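# Stand the loose plate upright in the dish rack

## Task

Pick up the plate that is lying flat on the table and set it upright in a free slot of the dish rack. The rack is loose, so at the end it must rest on all four of its feet, and any plates already in it must still be upright in their own slots. Your plate must have stopped moving before you end the scene, and it must stay in place with no help from the robot. Open the gripper and pull the arms away once it is placed. Nothing may be pushed or dropped off the table.

## Robot and tools

ROBOT. Two arms, left_arm and right_arm, each with a two-finger parallel gripper. The fingers extend along the gripper's +z axis and close along its y axis. The reported end_effector_position is the point midway between the finger pads, roughly 1 cm short of the tips. Joint limits (rad), base to hand: waist -2.618 to 3.054, shoulder 0.000 to 3.142, elbow 0.000 to 3.142, wrist pitch -1.571 to 1.571, wrist yaw -1.571 to 1.571, wrist roll -2.094 to 2.094. Elbows never lock fully straight. The arm bases may be tilted; their mounting plates and the metal frame behind them count as fixed obstacles.

FRAME. All poses use one scene frame: origin on the tabletop midway between the arms, +x pointing out over the table, +z up, left_arm on the +y side. The arm names do not correspond to the left or right of any picture. Reported hand positions get less accurate at long reach.

THE ROW. Every motion command is built from rows of 16 numbers: left_arm x, y, z (metres), qw, qx, qy, qz (unit quaternion, w first), opening; then the same eight for right_arm. Both arms always appear, even if one is idle. Position and quaternion are an absolute pose in the scene frame, not an offset. Opening runs from -1 (closed) to +1 (fully open, 0.094 m). To keep an arm still, resend the exact pose from the last result before it stopped, plus its intended opening; to hold an orientation steady, repeat the same quaternion in every row rather than copying the slightly drifted reported one.

execute_actions(actions). actions is a list of actions; each action is a list of up to 15 rows; each row lasts one control step of 1/30 s, and if fewer than 15 rows are given the last is repeated to fill 15 steps (0.5 s). An empty list just returns the current state and images. Safety check: if any target is more than 0.6 m from that gripper's position at the start of the action, measured along any of that gripper's own axes, the action is refused for both arms; if the first action fails this against the last reported state, or any action is malformed, nothing in the call runs. Each step the commanded pose is clipped to at most 70 mm and 16 degrees from the measured pose, so distant targets take several actions; after an action the arm coasts only as far as its last clipped pose. Position wins over orientation when both cannot be met. Joint friction can leave the hand up to about 31 mm off, and very small commands may not move it at all.

move(target, speed, blocking). target is one 16-number row (absolute poses for both arms). Each gripper follows a straight line toward its pose, turning the short way; both finish together, over 0.5 to 10 s, and are cut off at 10 s. speed is the path's top speed in m/s, 0.002 to 0.5, default 0.25; turning is capped at twice that value in rad/s. Openings are applied at the start. Paths ignore obstacles and the other arm; the real hand lags, may wander and can exceed speed near full stretch. Faster motion and targets placed deeper past a contact mean harder impacts and pressing. With blocking=false the call returns after 0.5 s while motion continues; no execute_actions or new move is accepted until a result shows it ended, so use wait or stop. The extra "move:" line gives the outcome (done, off_target, moving, held, fault) for the named arm (an unnamed arm finished fine), each gripper's distance to its pose, and limits: paced means the sent pose was clipped, held means a safety check blocked some steps (after which the arm may jump faster than speed).

wait(seconds): 0 to 10; arms keep their last command; returns early if a running move ends. stop(): brakes a running move; fast motion needs room; fingers keep moving. zoom_image(camera, region): camera is cam_high, cam_low, cam_left_wrist or cam_right_wrist; region is [x0, y0, x1, y1] in that image's pixels, origin top-left, at most 504 by 504. finished_scene(scene): ends the current scene, given its number; irreversible.

CAMERAS. cam_high and cam_low are 672x504 fixed views; the two wrist fisheye cameras are 616x616 and ride on the hands. Calibration (intrinsics, distortion, world-to-camera transforms) is provided and may be a few degrees and millimetres off.

RESULT LINES. The state line lists each gripper's position and quaternion. Hand target is the pose the controller currently drives toward. grip_measured is the finger opening on the command scale (the last Joint positions entry is the opening in metres); readings may be off by about 1 mm. To grasp, command roughly 0.03 below grip_measured; less margin grips more lightly. Pad force tops out near 50 to 62 N, lower on very thin parts. "pose unreachable" means the clearance check altered or blocked that arm's command; "too close" concerns an arm nearing its own mount or frame half. FAULT lines report arm stops.

AVOID. Let the arms touch or press each other hard; knock the rack over or other plates out of their slots; drop the plate, slam it or push hard; send anything off the table. Occasional small disturbances may nudge loose objects, so confirm the plate is settled before ending. Holding loads heats motors: MOTOR HOT warns at 75 °C, 90 °C stops that arm for 10 s, and at 100 °C the arm goes limp and falls. The simulation keeps running while you compose replies, with arms holding the last command.

Each tool is called after ">>>" as a command line: name --argument value for each argument, lists and objects as JSON in quotes; but a table of rows of numbers goes row by row, as --pt "numbers of a row", without its own name.

## Session

>>> execute_actions --actions '[]'

Scene clock: 0.00 s.
left_arm: end_effector_position=(+0.2113, +0.5315, +0.1451) grip_measured=+1.000 end_effector_quat_wxyz=(+0.185, +0.960, -0.207, -0.035) | right_arm: end_effector_position=(+0.3527, -0.4054, +0.2235) grip_measured=+1.000 end_effector_quat_wxyz=(-0.119, +0.792, +0.570, +0.183)
Joint positions: left_arm=[ 1.236  1.988  1.616 -1.5    0.084 -1.609  0.094] | right_arm=[-0.557  1.717  1.584 -1.371 -0.434  1.461  0.094]
Joint velocities: left_arm=[-0.007  0.007 -0.017  0.051 -0.022 -0.051  0.   ] | right_arm=[-0.022  0.002 -0.002 -0.007  0.051  0.066  0.   ]
Motor temperatures (°C, as the motors report them): left_arm=[24 23 22 24 23 25] | right_arm=[24 23 24 24 23 25]
Hand target (left_arm): +0.211, +0.532, +0.145; +0.185, +0.960, -0.207, -0.035
Hand target (right_arm): +0.353, -0.405, +0.224; -0.119, +0.792, +0.570, +0.183

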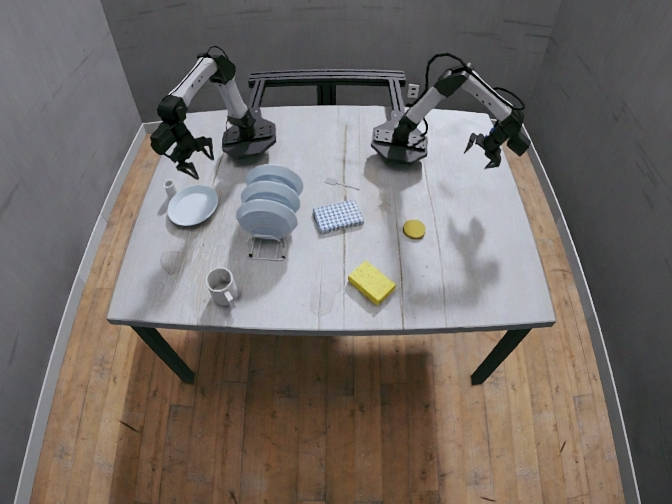

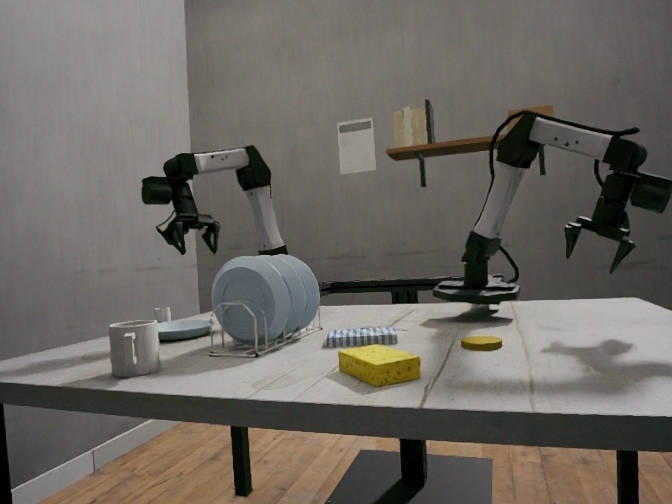

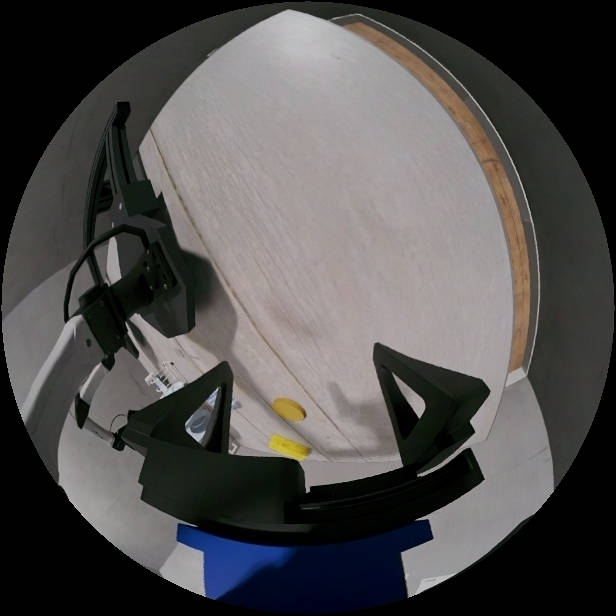

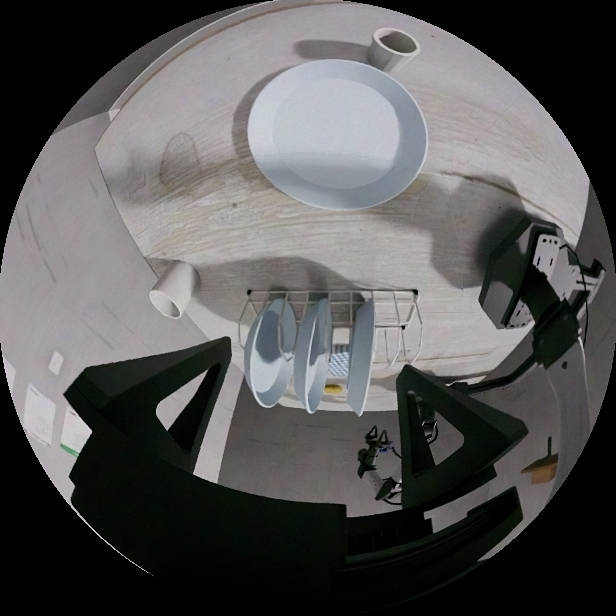

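>>> zoom_image --camera "cam_high" --region '[140, 120, 340, 320]'

>>> zoom_image --camera "cam_low" --region '[130, 230, 350, 390]'

>>> zoom_image --camera "cam_right_wrist" --region '[200, 20, 460, 430]'

Region (140, 120, 340, 320) of cam_high's 672x504 image, scaled by 2.520, with more detail than that image has.

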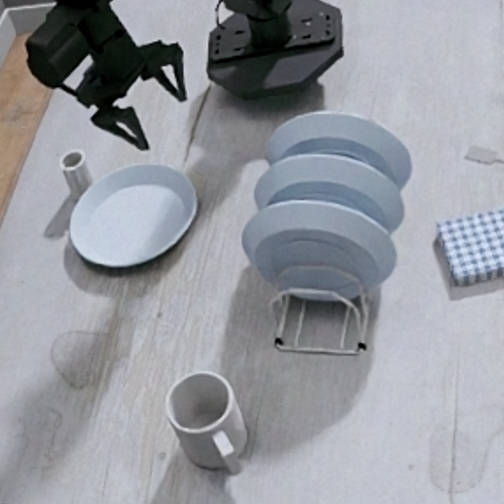

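Region (130, 230, 350, 390) of cam_low's 672x504 image, scaled by 2.291, with more detail than that image has; it fills the top 367 rows of this view, and the rest is white.

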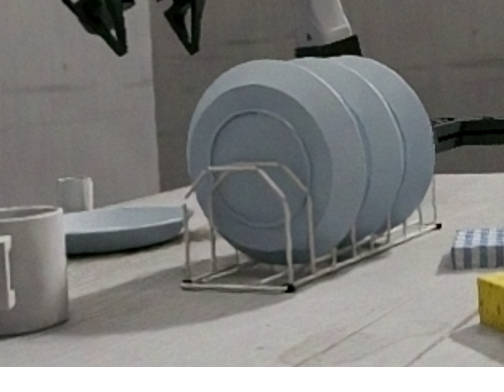

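Region (200, 20, 460, 430) of cam_right_wrist's 616x616 image, scaled by 1.229, with more detail than that image has; it fills the left 320 columns of this view, and the rest is white.

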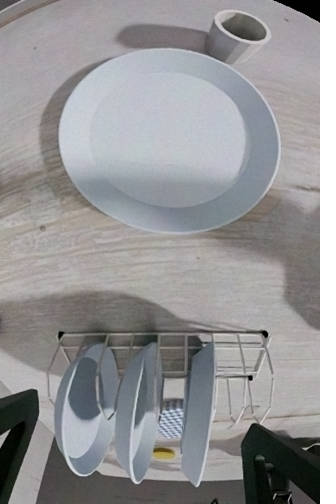

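>>> zoom_image --camera "cam_right_wrist" --region '[230, 275, 440, 425]'

Region (230, 275, 440, 425) of cam_right_wrist's 616x616 image, scaled by 2.400, with more detail than that image has; it fills the top 360 rows of this view, and the rest is white.

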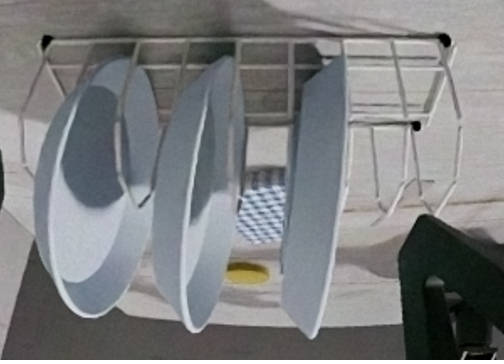

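>>> move --target '[0.2113,0.5315,0.1451,0.185,0.960,-0.207,-0.035,1.0, 0.215,-0.439,0.08,0.296,0.814,0.470,0.171,-0.2]' --speed 0.3

Scene clock: 55.27 s.
left_arm: end_effector_position=(+0.2113, +0.5315, +0.1451) grip_measured=+1.000 end_effector_quat_wxyz=(+0.185, +0.960, -0.207, -0.035) | right_arm: end_effector_position=(+0.2156, -0.4373, +0.0875) grip_measured=-0.197 end_effector_quat_wxyz=(+0.298, +0.808, +0.478, +0.175)
Joint positions: left_arm=[ 1.236  1.988  1.616 -1.5    0.084 -1.609  0.094] | right_arm=[-0.604  0.648  0.107 -0.23   0.021  1.59   0.038]
Joint velocities: left_arm=[-0.002 -0.012  0.002 -0.066  0.007 -0.037  0.   ] | right_arm=[ 0.007  0.002 -0.022 -0.007  0.037 -0.007 -0.001]
Motor temperatures (°C, as the motors report them): left_arm=[24 34 25 24 23 25] | right_arm=[24 30 28 24 23 25]
Hand target (left_arm): +0.211, +0.531, +0.145; +0.185, +0.960, -0.207, -0.035
Hand target (right_arm): +0.212, -0.437, +0.082; +0.296, +0.812, +0.474, +0.170
Off the commanded pose (left_arm): 0.000 m, 0 deg.
Off the commanded pose (right_arm): 0.008 m, 1 deg.
move: done
camera_calibration (this result's frames):
cam_right_wrist: T_world_to_cam=[[-0.706754, 0.184968, -0.682851, 0.296727], [0.0660317, 0.978249, 0.196641, 0.425658], [0.704371, 0.0938872, -0.703595, 0.0445235], [0, 0, 0, 1]] pos_world=[0.150245, -0.475465, 0.150245]

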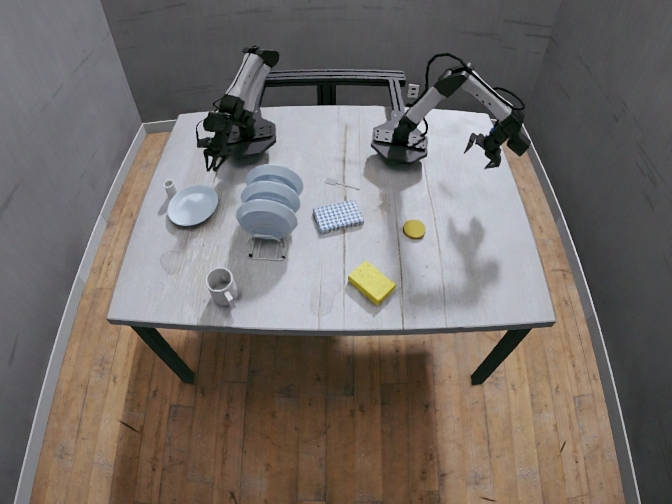

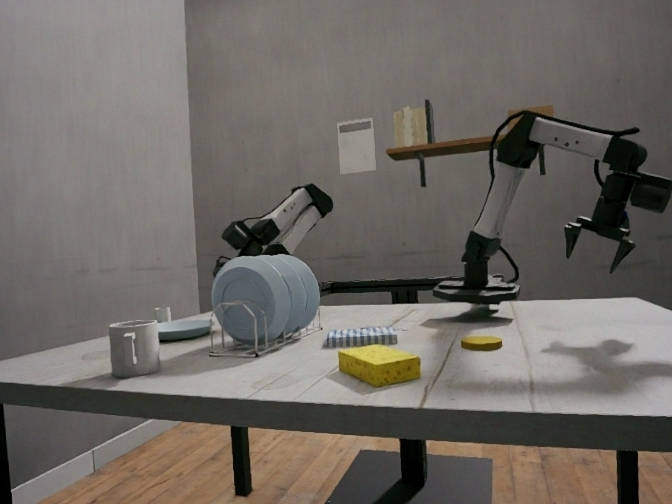

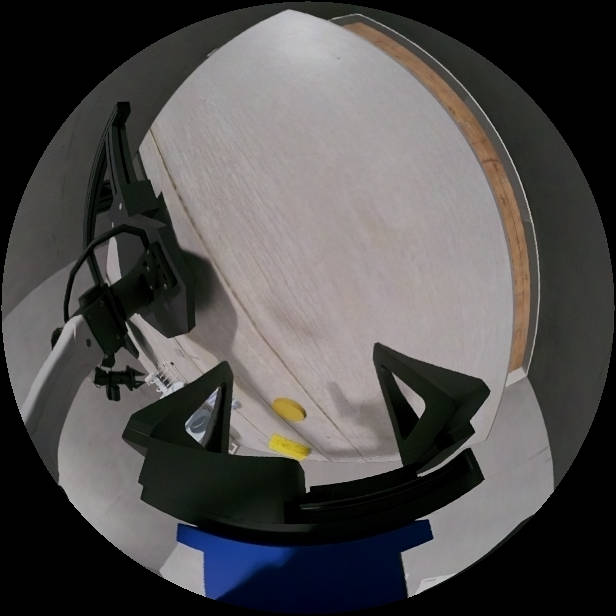

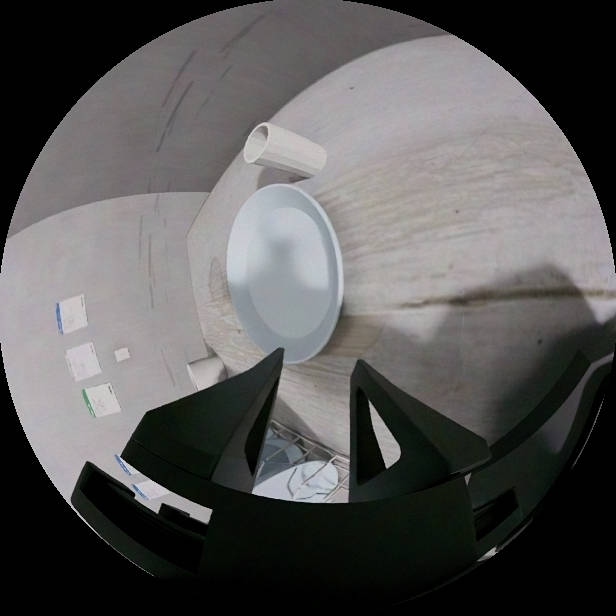

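>>> move --target '[0.2113,0.5315,0.1451,0.185,0.960,-0.207,-0.035,1.0, 0.249,-0.452,0.026,0.296,0.814,0.470,0.171,-0.2]' --speed 0.08

>>> zoom_image --camera "cam_low" --region '[140, 260, 260, 350]'

Scene clock: 63.33 s.
left_arm: end_effector_position=(+0.2113, +0.5315, +0.1451) grip_measured=+1.000 end_effector_quat_wxyz=(+0.185, +0.960, -0.207, -0.035) | right_arm: end_effector_position=(+0.2524, -0.4548, +0.0322) grip_measured=-0.197 end_effector_quat_wxyz=(+0.302, +0.811, +0.470, +0.176)
Joint positions: left_arm=[ 1.236  1.988  1.616 -1.5    0.084 -1.609  0.094] | right_arm=[-0.586  1.467  0.074  0.63   0.044  1.618  0.038]
Joint velocities: left_arm=[ 0.002 -0.007 -0.012  0.022 -0.022 -0.051  0.   ] | right_arm=[-0.017  0.007  0.002  0.081 -0.007  0.007  0.   ]
Motor temperatures (°C, as the motors report them): left_arm=[24 35 26 24 23 25] | right_arm=[24 29 28 26 23 25]
Hand target (left_arm): +0.211, +0.531, +0.145; +0.185, +0.960, -0.207, -0.035
Hand target (right_arm): +0.247, -0.451, +0.027; +0.296, +0.814, +0.470, +0.171
Off the commanded pose (left_arm): 0.000 m, 0 deg.
Off the commanded pose (right_arm): 0.008 m, 1 deg.
move: done
camera_calibration (this result's frames):
cam_right_wrist: T_world_to_cam=[[-0.697625, 0.196979, -0.688854, 0.29153], [0.0815921, 0.977051, 0.196758, 0.446732], [0.711802, 0.0810585, -0.697687, -0.0265598], [0, 0, 0, 1]] pos_world=[0.185834, -0.491752, 0.0943928]

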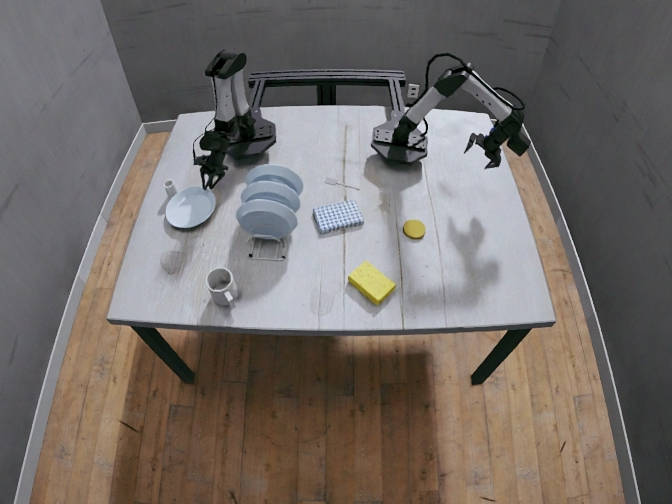

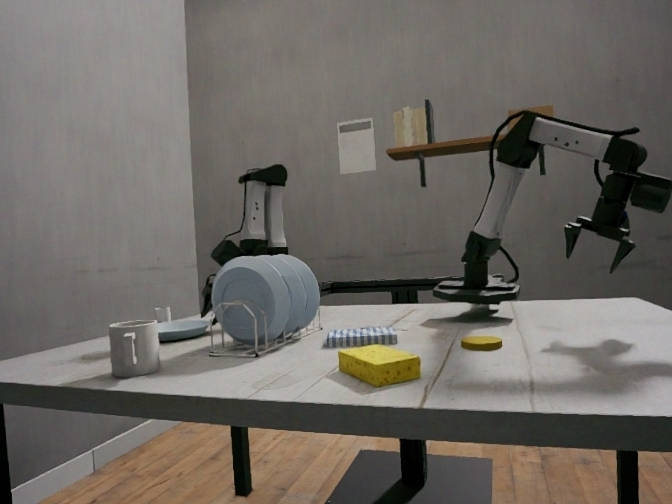

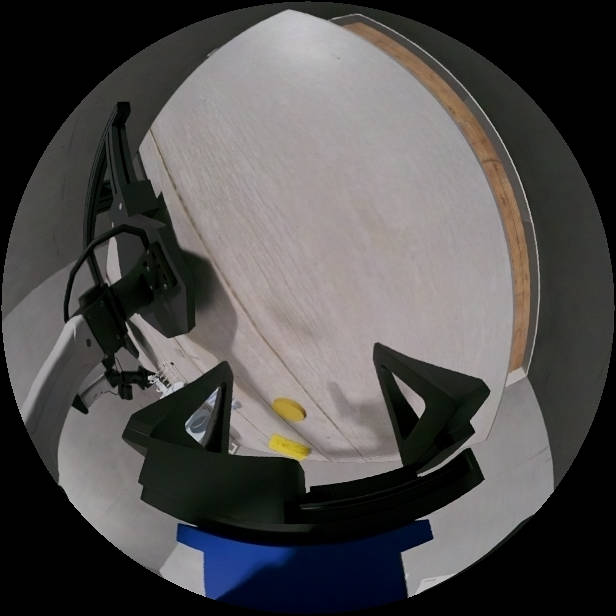

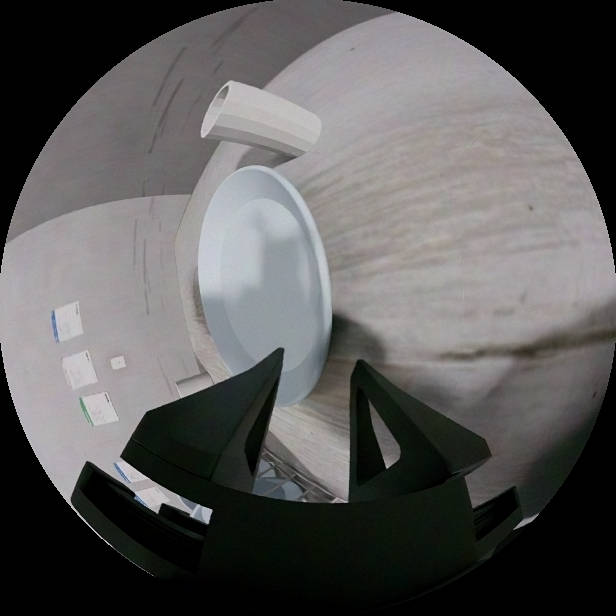

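Region (140, 260, 260, 350) of cam_low's 672x504 image, scaled by 4.200, with more detail than that image has; it fills the top 378 rows of this view, and the rest is white.

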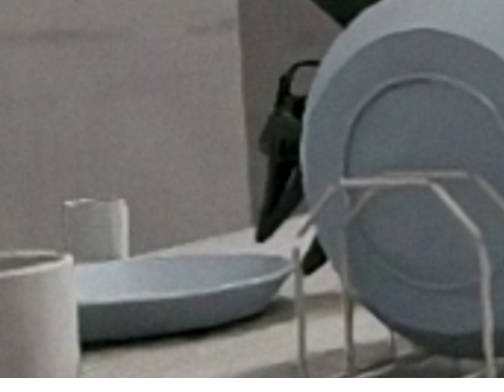

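>>> move --target '[0.2113,0.5315,0.1451,0.185,0.960,-0.207,-0.035,1.0, 0.265,-0.463,0.021,0.296,0.814,0.470,0.171,-0.2]' --speed 0.03

>>> zoom_image --camera "cam_low" --region '[140, 260, 260, 350]'

Scene clock: 69.30 s.
left_arm: end_effector_position=(+0.2113, +0.5315, +0.1451) grip_measured=+1.000 end_effector_quat_wxyz=(+0.185, +0.960, -0.207, -0.035) | right_arm: end_effector_position=(+0.2573, -0.4572, +0.0185) grip_measured=-0.197 end_effector_quat_wxyz=(+0.288, +0.816, +0.473, +0.166)
Joint positions: left_arm=[ 1.236  1.988  1.616 -1.5    0.084 -1.609  0.094] | right_arm=[-0.586  1.597  0.112  0.686  0.044  1.618  0.038]
Joint velocities: left_arm=[-0.012  0.002  0.012  0.081 -0.037 -0.037  0.   ] | right_arm=[ 0.007 -0.002 -0.002  0.022 -0.051 -0.037  0.   ]
Motor temperatures (°C, as the motors report them): left_arm=[24 35 26 24 23 25] | right_arm=[24 28 27 26 23 25]
Hand target (left_arm): +0.211, +0.531, +0.145; +0.185, +0.960, -0.207, -0.035
Hand target (right_arm): +0.265, -0.463, +0.021; +0.296, +0.814, +0.470, +0.171
Off the commanded pose (left_arm): 0.000 m, 0 deg.
Off the commanded pose (right_arm): 0.010 m, 1 deg.
move: done
camera_calibration (this result's frames):
cam_right_wrist: T_world_to_cam=[[-0.718948, 0.207363, -0.663411, 0.29579], [0.0878798, 0.97392, 0.209183, 0.448093], [0.689486, 0.0920913, -0.718421, -0.0283232], [0, 0, 0, 1]] pos_world=[0.192808, -0.495135, 0.0821492]

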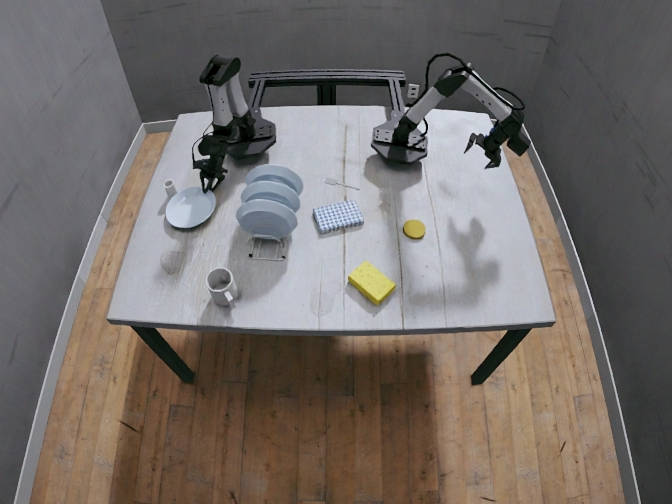

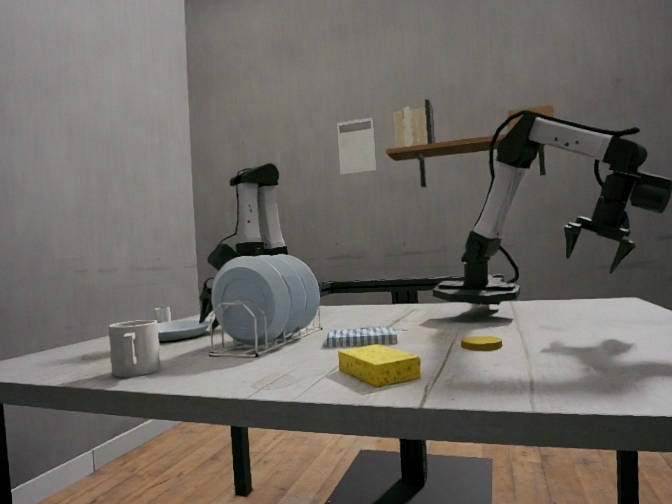

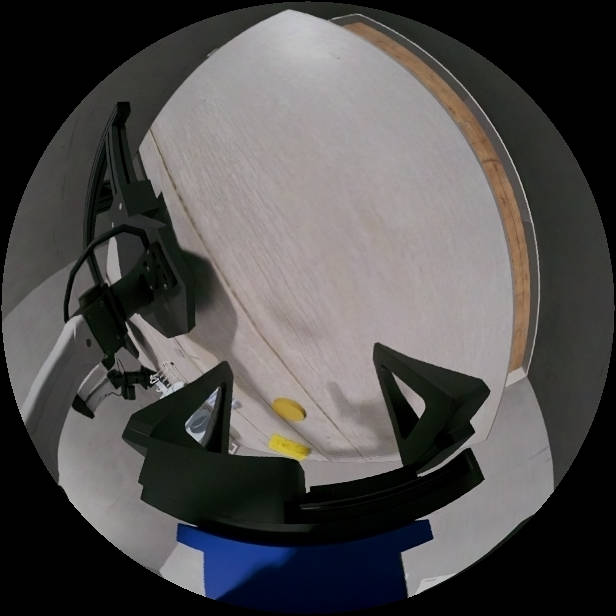

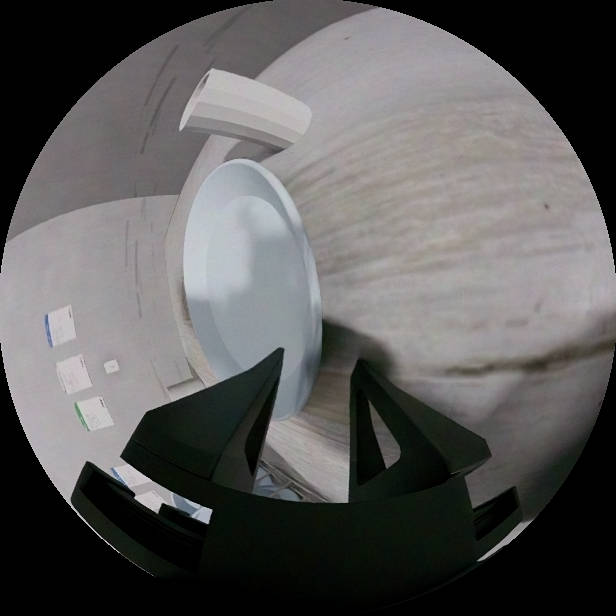

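Region (140, 260, 260, 350) of cam_low's 672x504 image, scaled by 4.200, with more detail than that image has; it fills the top 378 rows of this view, and the rest is white.

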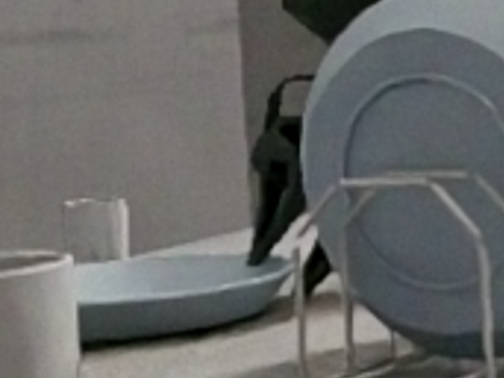

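>>> move --target '[0.2113,0.5315,0.1451,0.185,0.960,-0.207,-0.035,1.0, 0.280,-0.472,0.022,0.296,0.814,0.470,0.171,-0.3]' --speed 0.03

>>> zoom_image --camera "cam_low" --region '[140, 260, 260, 350]'

Scene clock: 72.23 s.
left_arm: end_effector_position=(+0.2113, +0.5315, +0.1451) grip_measured=+1.000 end_effector_quat_wxyz=(+0.185, +0.960, -0.207, -0.035) | right_arm: end_effector_position=(+0.2752, -0.4685, +0.0218) grip_measured=-0.297 end_effector_quat_wxyz=(+0.297, +0.814, +0.469, +0.170)
Joint positions: left_arm=[ 1.236  1.988  1.616 -1.5    0.084 -1.609  0.094] | right_arm=[-0.593  1.636  0.181  0.676  0.044  1.616  0.033]
Joint velocities: left_arm=[-0.007 -0.002  0.007 -0.081 -0.007 -0.007  0.   ] | right_arm=[-0.007 -0.002  0.002 -0.022 -0.051 -0.037 -0.001]
Motor temperatures (°C, as the motors report them): left_arm=[24 35 26 24 23 25] | right_arm=[24 28 27 27 23 25]
Hand target (left_arm): +0.211, +0.531, +0.145; +0.185, +0.960, -0.207, -0.035
Hand target (right_arm): +0.280, -0.472, +0.022; +0.296, +0.814, +0.470, +0.171
Off the commanded pose (left_arm): 0.000 m, 0 deg.
Off the commanded pose (right_arm): 0.006 m, 0 deg.
move: done
camera_calibration (this result's frames):
cam_right_wrist: T_world_to_cam=[[-0.706922, 0.204713, -0.677019, 0.308944], [0.0902161, 0.975478, 0.200758, 0.457026], [0.701515, 0.0808421, -0.708055, -0.0460431], [0, 0, 0, 1]] pos_world=[0.209468, -0.505341, 0.0848085]

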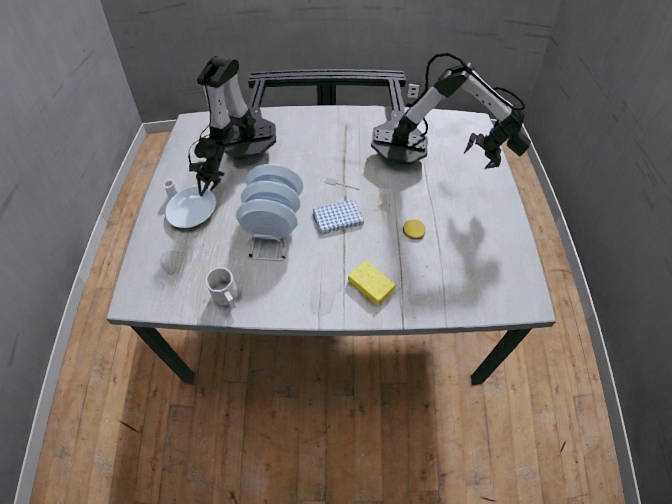

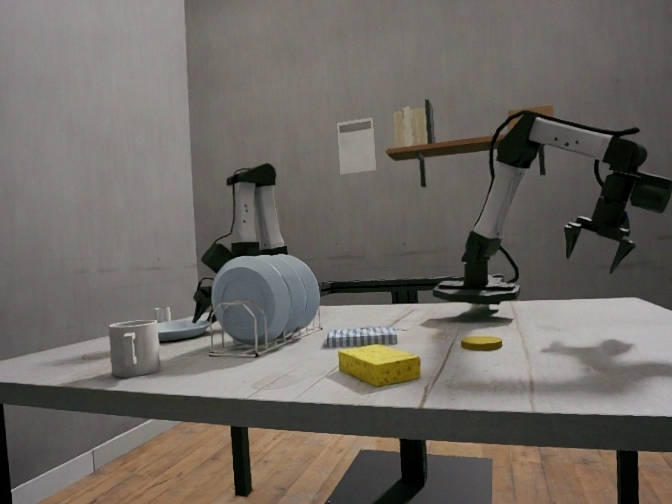

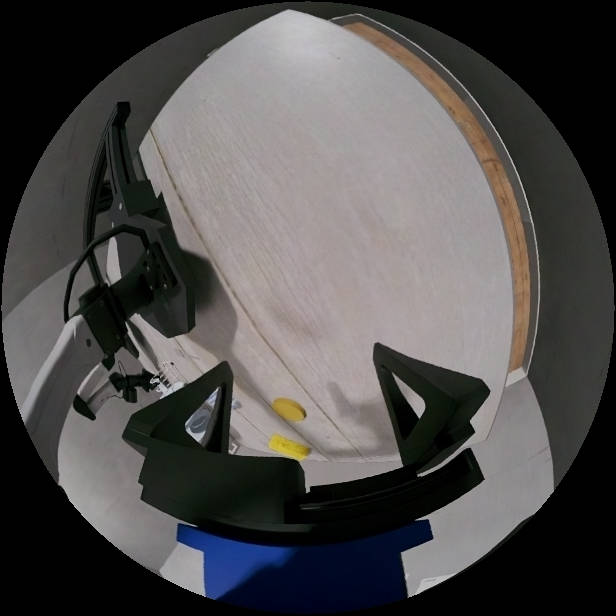

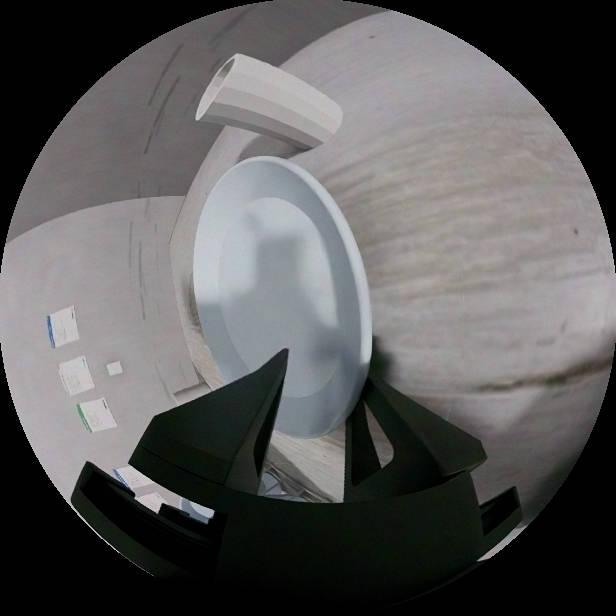

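Region (140, 260, 260, 350) of cam_low's 672x504 image, scaled by 4.200, with more detail than that image has; it fills the top 378 rows of this view, and the rest is white.

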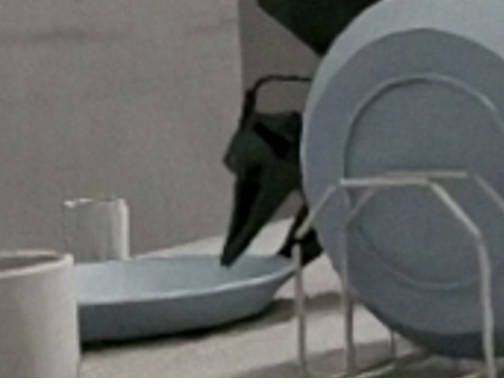

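>>> execute_actions --actions '[[[0.2113,0.5315,0.1451,0.185,0.960,-0.207,-0.035,1.0, 0.276,-0.469,0.017,0.31,0.809,0.467,0.179,-0.45]],[[0.2113,0.5315,0.1451,0.185,0.960,-0.207,-0.035,1.0, 0.272,-0.467,0.013,0.32,0.805,0.465,0.185,-0.65]],[[0.2113,0.5315,0.1451,0.185,0.960,-0.207,-0.035,1.0, 0.272,-0.467,0.013,0.32,0.805,0.465,0.185,-0.82]],[[0.2113,0.5315,0.1451,0.185,0.960,-0.207,-0.035,1.0, 0.272,-0.467,0.013,0.32,0.805,0.465,0.185,-1]]]'

>>> zoom_image --camera "cam_low" --region '[140, 260, 260, 350]'

Scene clock: 78.40 s.
left_arm: end_effector_position=(+0.2113, +0.5315, +0.1451) grip_measured=+1.000 end_effector_quat_wxyz=(+0.185, +0.960, -0.207, -0.035) | right_arm: end_effector_position=(+0.2746, -0.4676, +0.0129) grip_measured=-0.921 end_effector_quat_wxyz=(+0.316, +0.807, +0.464, +0.184)
Joint positions: left_arm=[ 1.236  1.988  1.616 -1.5    0.084 -1.609  0.094] | right_arm=[-0.593  1.785  0.135  0.92   0.041  1.616  0.004]
Joint velocities: left_arm=[-0.007 -0.017  0.002 -0.037 -0.095  0.051  0.   ] | right_arm=[ 0.017  0.012  0.002 -0.051 -0.051  0.081 -0.001]
Motor temperatures (°C, as the motors report them): left_arm=[24 36 26 24 23 25] | right_arm=[24 28 27 27 23 25]
Hand target (left_arm): +0.211, +0.531, +0.145; +0.185, +0.960, -0.207, -0.035
Hand target (right_arm): +0.272, -0.467, +0.013; +0.319, +0.805, +0.465, +0.185
Off the commanded pose (left_arm): 0.000 m, 0 deg.
Off the commanded pose (right_arm): 0.003 m, 1 deg.
camera_calibration (this result's frames):
cam_right_wrist: T_world_to_cam=[[-0.67507, 0.189752, -0.712934, 0.286982], [0.0801104, 0.979497, 0.184843, 0.462938], [0.733391, 0.0676688, -0.67643, -0.0672744], [0, 0, 0, 1]] pos_world=[0.205986, -0.50335, 0.073522]

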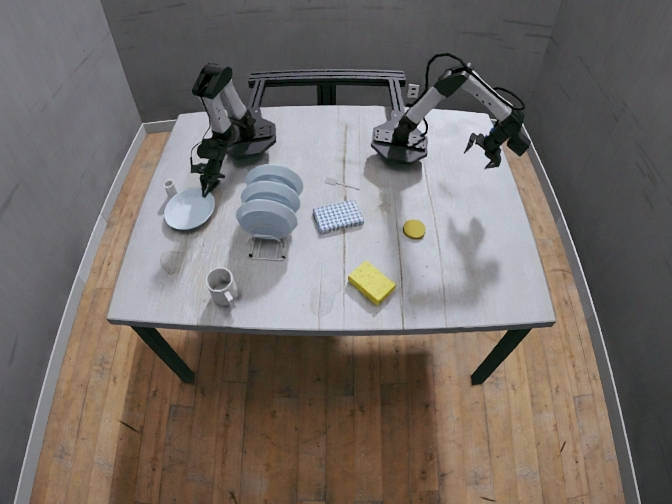

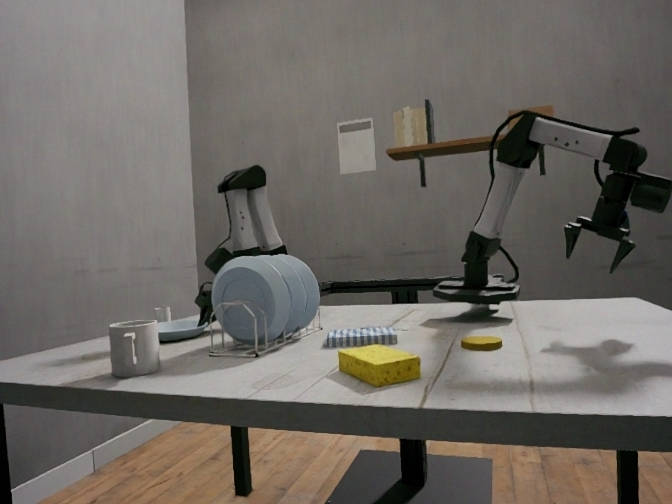

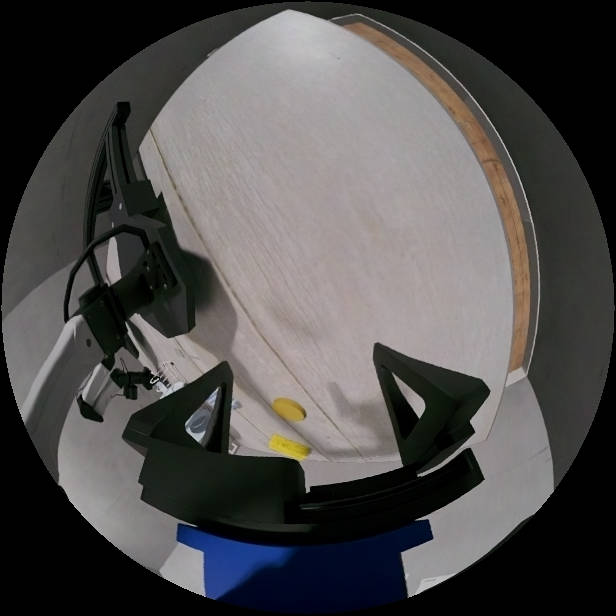

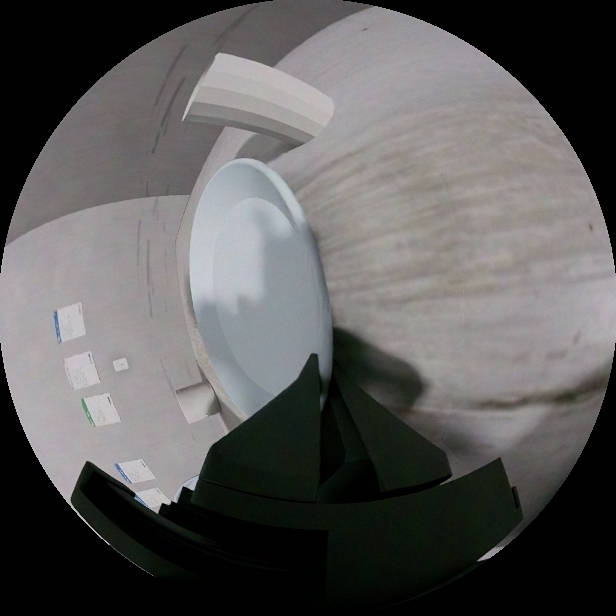

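Region (140, 260, 260, 350) of cam_low's 672x504 image, scaled by 4.200, with more detail than that image has; it fills the top 378 rows of this view, and the rest is white.

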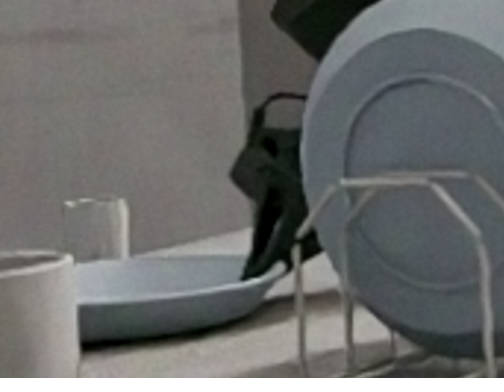

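>>> move --target '[0.2113,0.5315,0.1451,0.185,0.960,-0.207,-0.035,1.0, 0.29,-0.46,0.23,0.0,0.866,0.5,0.0,-1]' --speed 0.1

Scene clock: 84.13 s.
left_arm: end_effector_position=(+0.2113, +0.5315, +0.1451) grip_measured=+1.000 end_effector_quat_wxyz=(+0.185, +0.960, -0.207, -0.035) | right_arm: end_effector_position=(+0.2841, -0.4610, +0.2173) grip_measured=-0.921 end_effector_quat_wxyz=(-0.018, +0.867, +0.497, -0.014)
Joint positions: left_arm=[ 1.236  1.988  1.616 -1.5    0.084 -1.609  0.094] | right_arm=[-0.577  1.586  1.468 -1.405  0.006  1.653  0.004]
Joint velocities: left_arm=[-0.007 -0.012  0.007  0.007 -0.051 -0.022  0.   ] | right_arm=[-0.002  0.007 -0.012  0.007 -0.022 -0.022  0.001]
Motor temperatures (°C, as the motors report them): left_arm=[24 36 26 25 23 25] | right_arm=[24 28 28 27 23 25]
Hand target (left_arm): +0.211, +0.531, +0.145; +0.185, +0.960, -0.207, -0.035
Hand target (right_arm): +0.295, -0.462, +0.227; -0.002, +0.868, +0.497, +0.002
Off the commanded pose (left_arm): 0.000 m, 0 deg.
Off the commanded pose (right_arm): 0.014 m, 3 deg.
move: off_target (right_arm)
camera_calibration (this result's frames):
cam_right_wrist: T_world_to_cam=[[-0.938539, 0.344886, -0.0140546, 0.432373], [0.306959, 0.852566, 0.422975, 0.243214], [0.157861, 0.392665, -0.906032, 0.426788], [0, 0, 0, 1]] pos_world=[0.26377, -0.52406, 0.289887]

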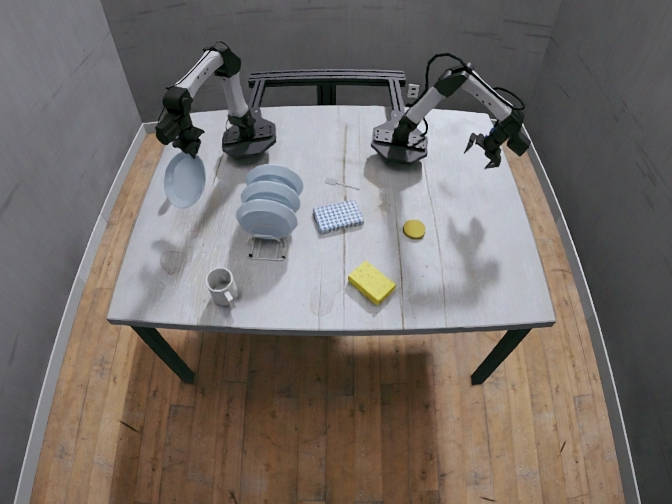

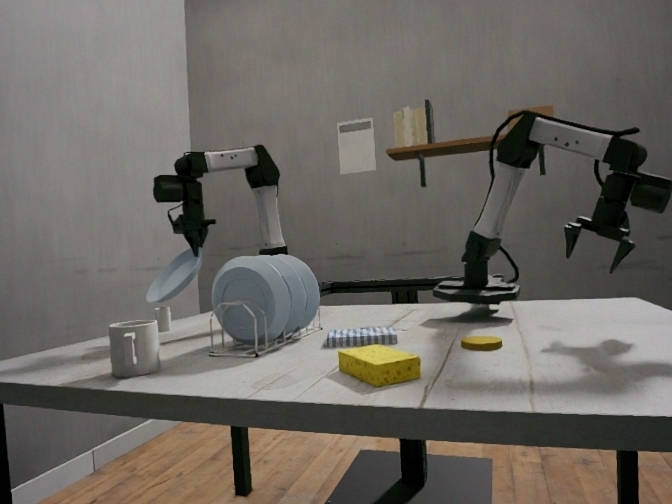

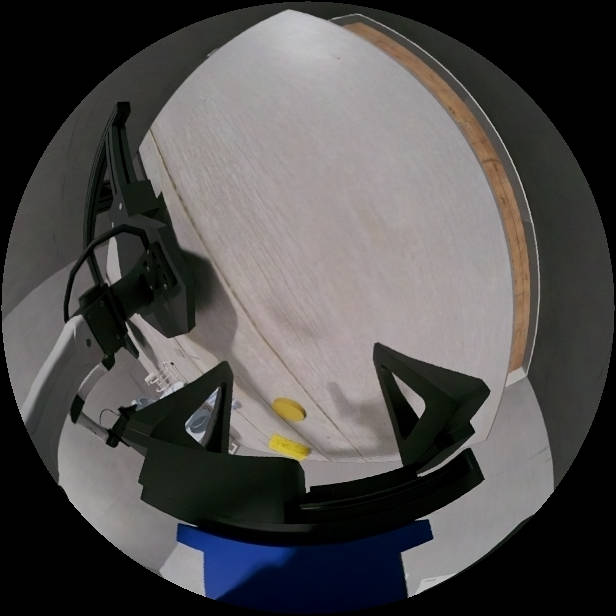

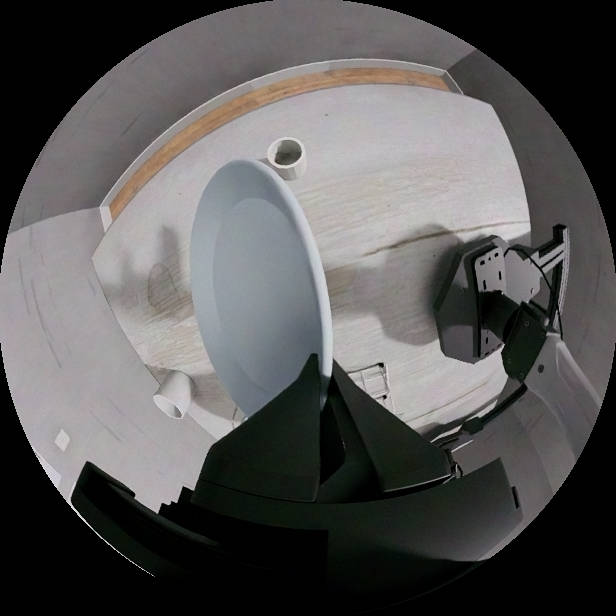

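>>> move --target '[0.2113,0.5315,0.1451,0.185,0.960,-0.207,-0.035,1.0, 0.27,-0.46,0.28,0.0,0.0,0.985,-0.174,-1]' --speed 0.3

Scene clock: 104.00 s.
left_arm: end_effector_position=(+0.2113, +0.5315, +0.1451) grip_measured=+1.000 end_effector_quat_wxyz=(+0.185, +0.960, -0.207, -0.035) | right_arm: end_effector_position=(+0.2720, -0.4593, +0.2737) grip_measured=-0.920 end_effector_quat_wxyz=(-0.015, +0.004, +0.986, -0.164)
Joint positions: left_arm=[ 1.236  1.988  1.616 -1.5    0.084 -1.609  0.094] | right_arm=[-0.372  1.452  1.514 -1.492  0.351 -0.244  0.004]
Joint velocities: left_arm=[-0.002  0.012  0.017 -0.066  0.037 -0.037  0.   ] | right_arm=[ 0.002 -0.002 -0.012 -0.037  0.095 -0.066 -0.001]
Motor temperatures (°C, as the motors report them): left_arm=[24 37 27 25 23 25] | right_arm=[24 30 30 26 23 25]
Hand target (left_arm): +0.211, +0.531, +0.145; +0.185, +0.960, -0.207, -0.035
Hand target (right_arm): +0.271, -0.460, +0.280; -0.002, -0.001, +0.985, -0.175
Off the commanded pose (left_arm): 0.000 m, 0 deg.
Off the commanded pose (right_arm): 0.007 m, 2 deg.
move: done
camera_calibration (this result's frames):
cam_right_wrist: T_world_to_cam=[[0.171357, -0.951189, 0.256665, -0.550019], [-0.875172, -0.0273207, 0.48304, 0.122605], [-0.45245, -0.307398, -0.837135, 0.304727], [0, 0, 0, 1]] pos_world=[0.339424, -0.42615, 0.337045]

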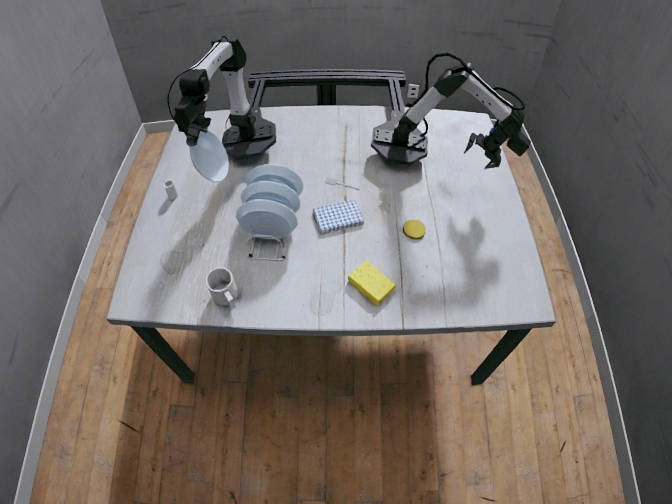

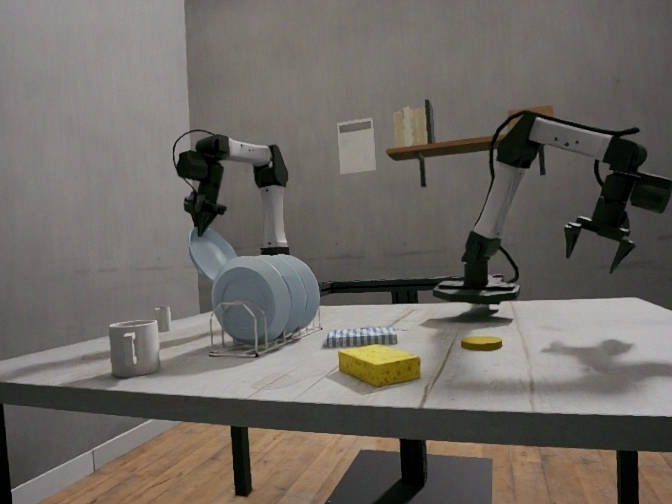

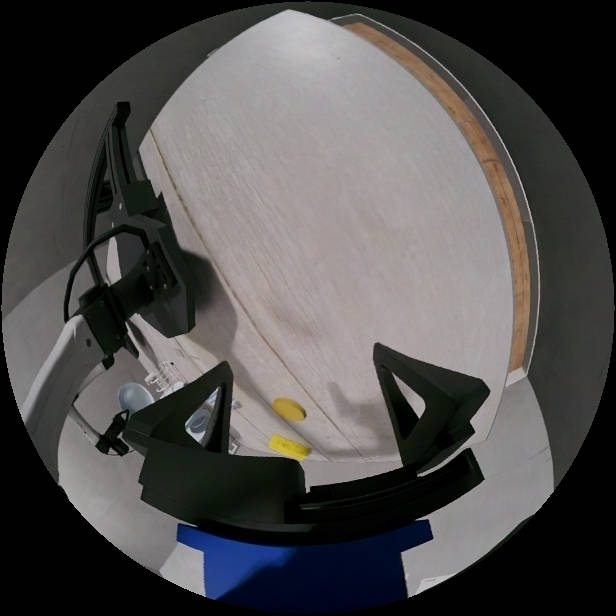

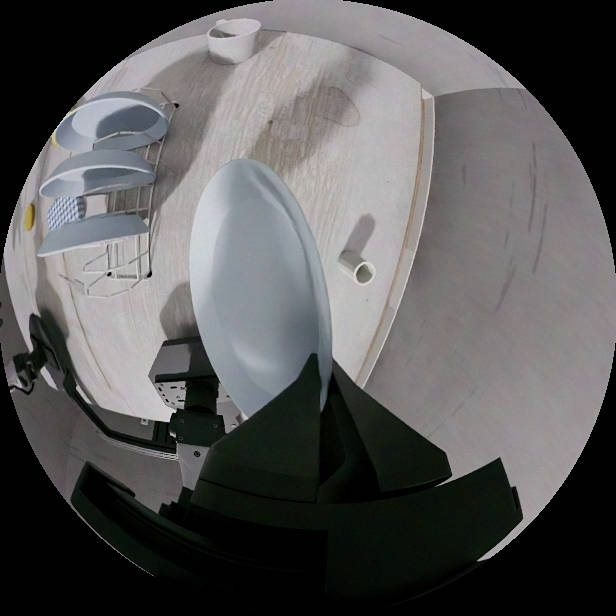

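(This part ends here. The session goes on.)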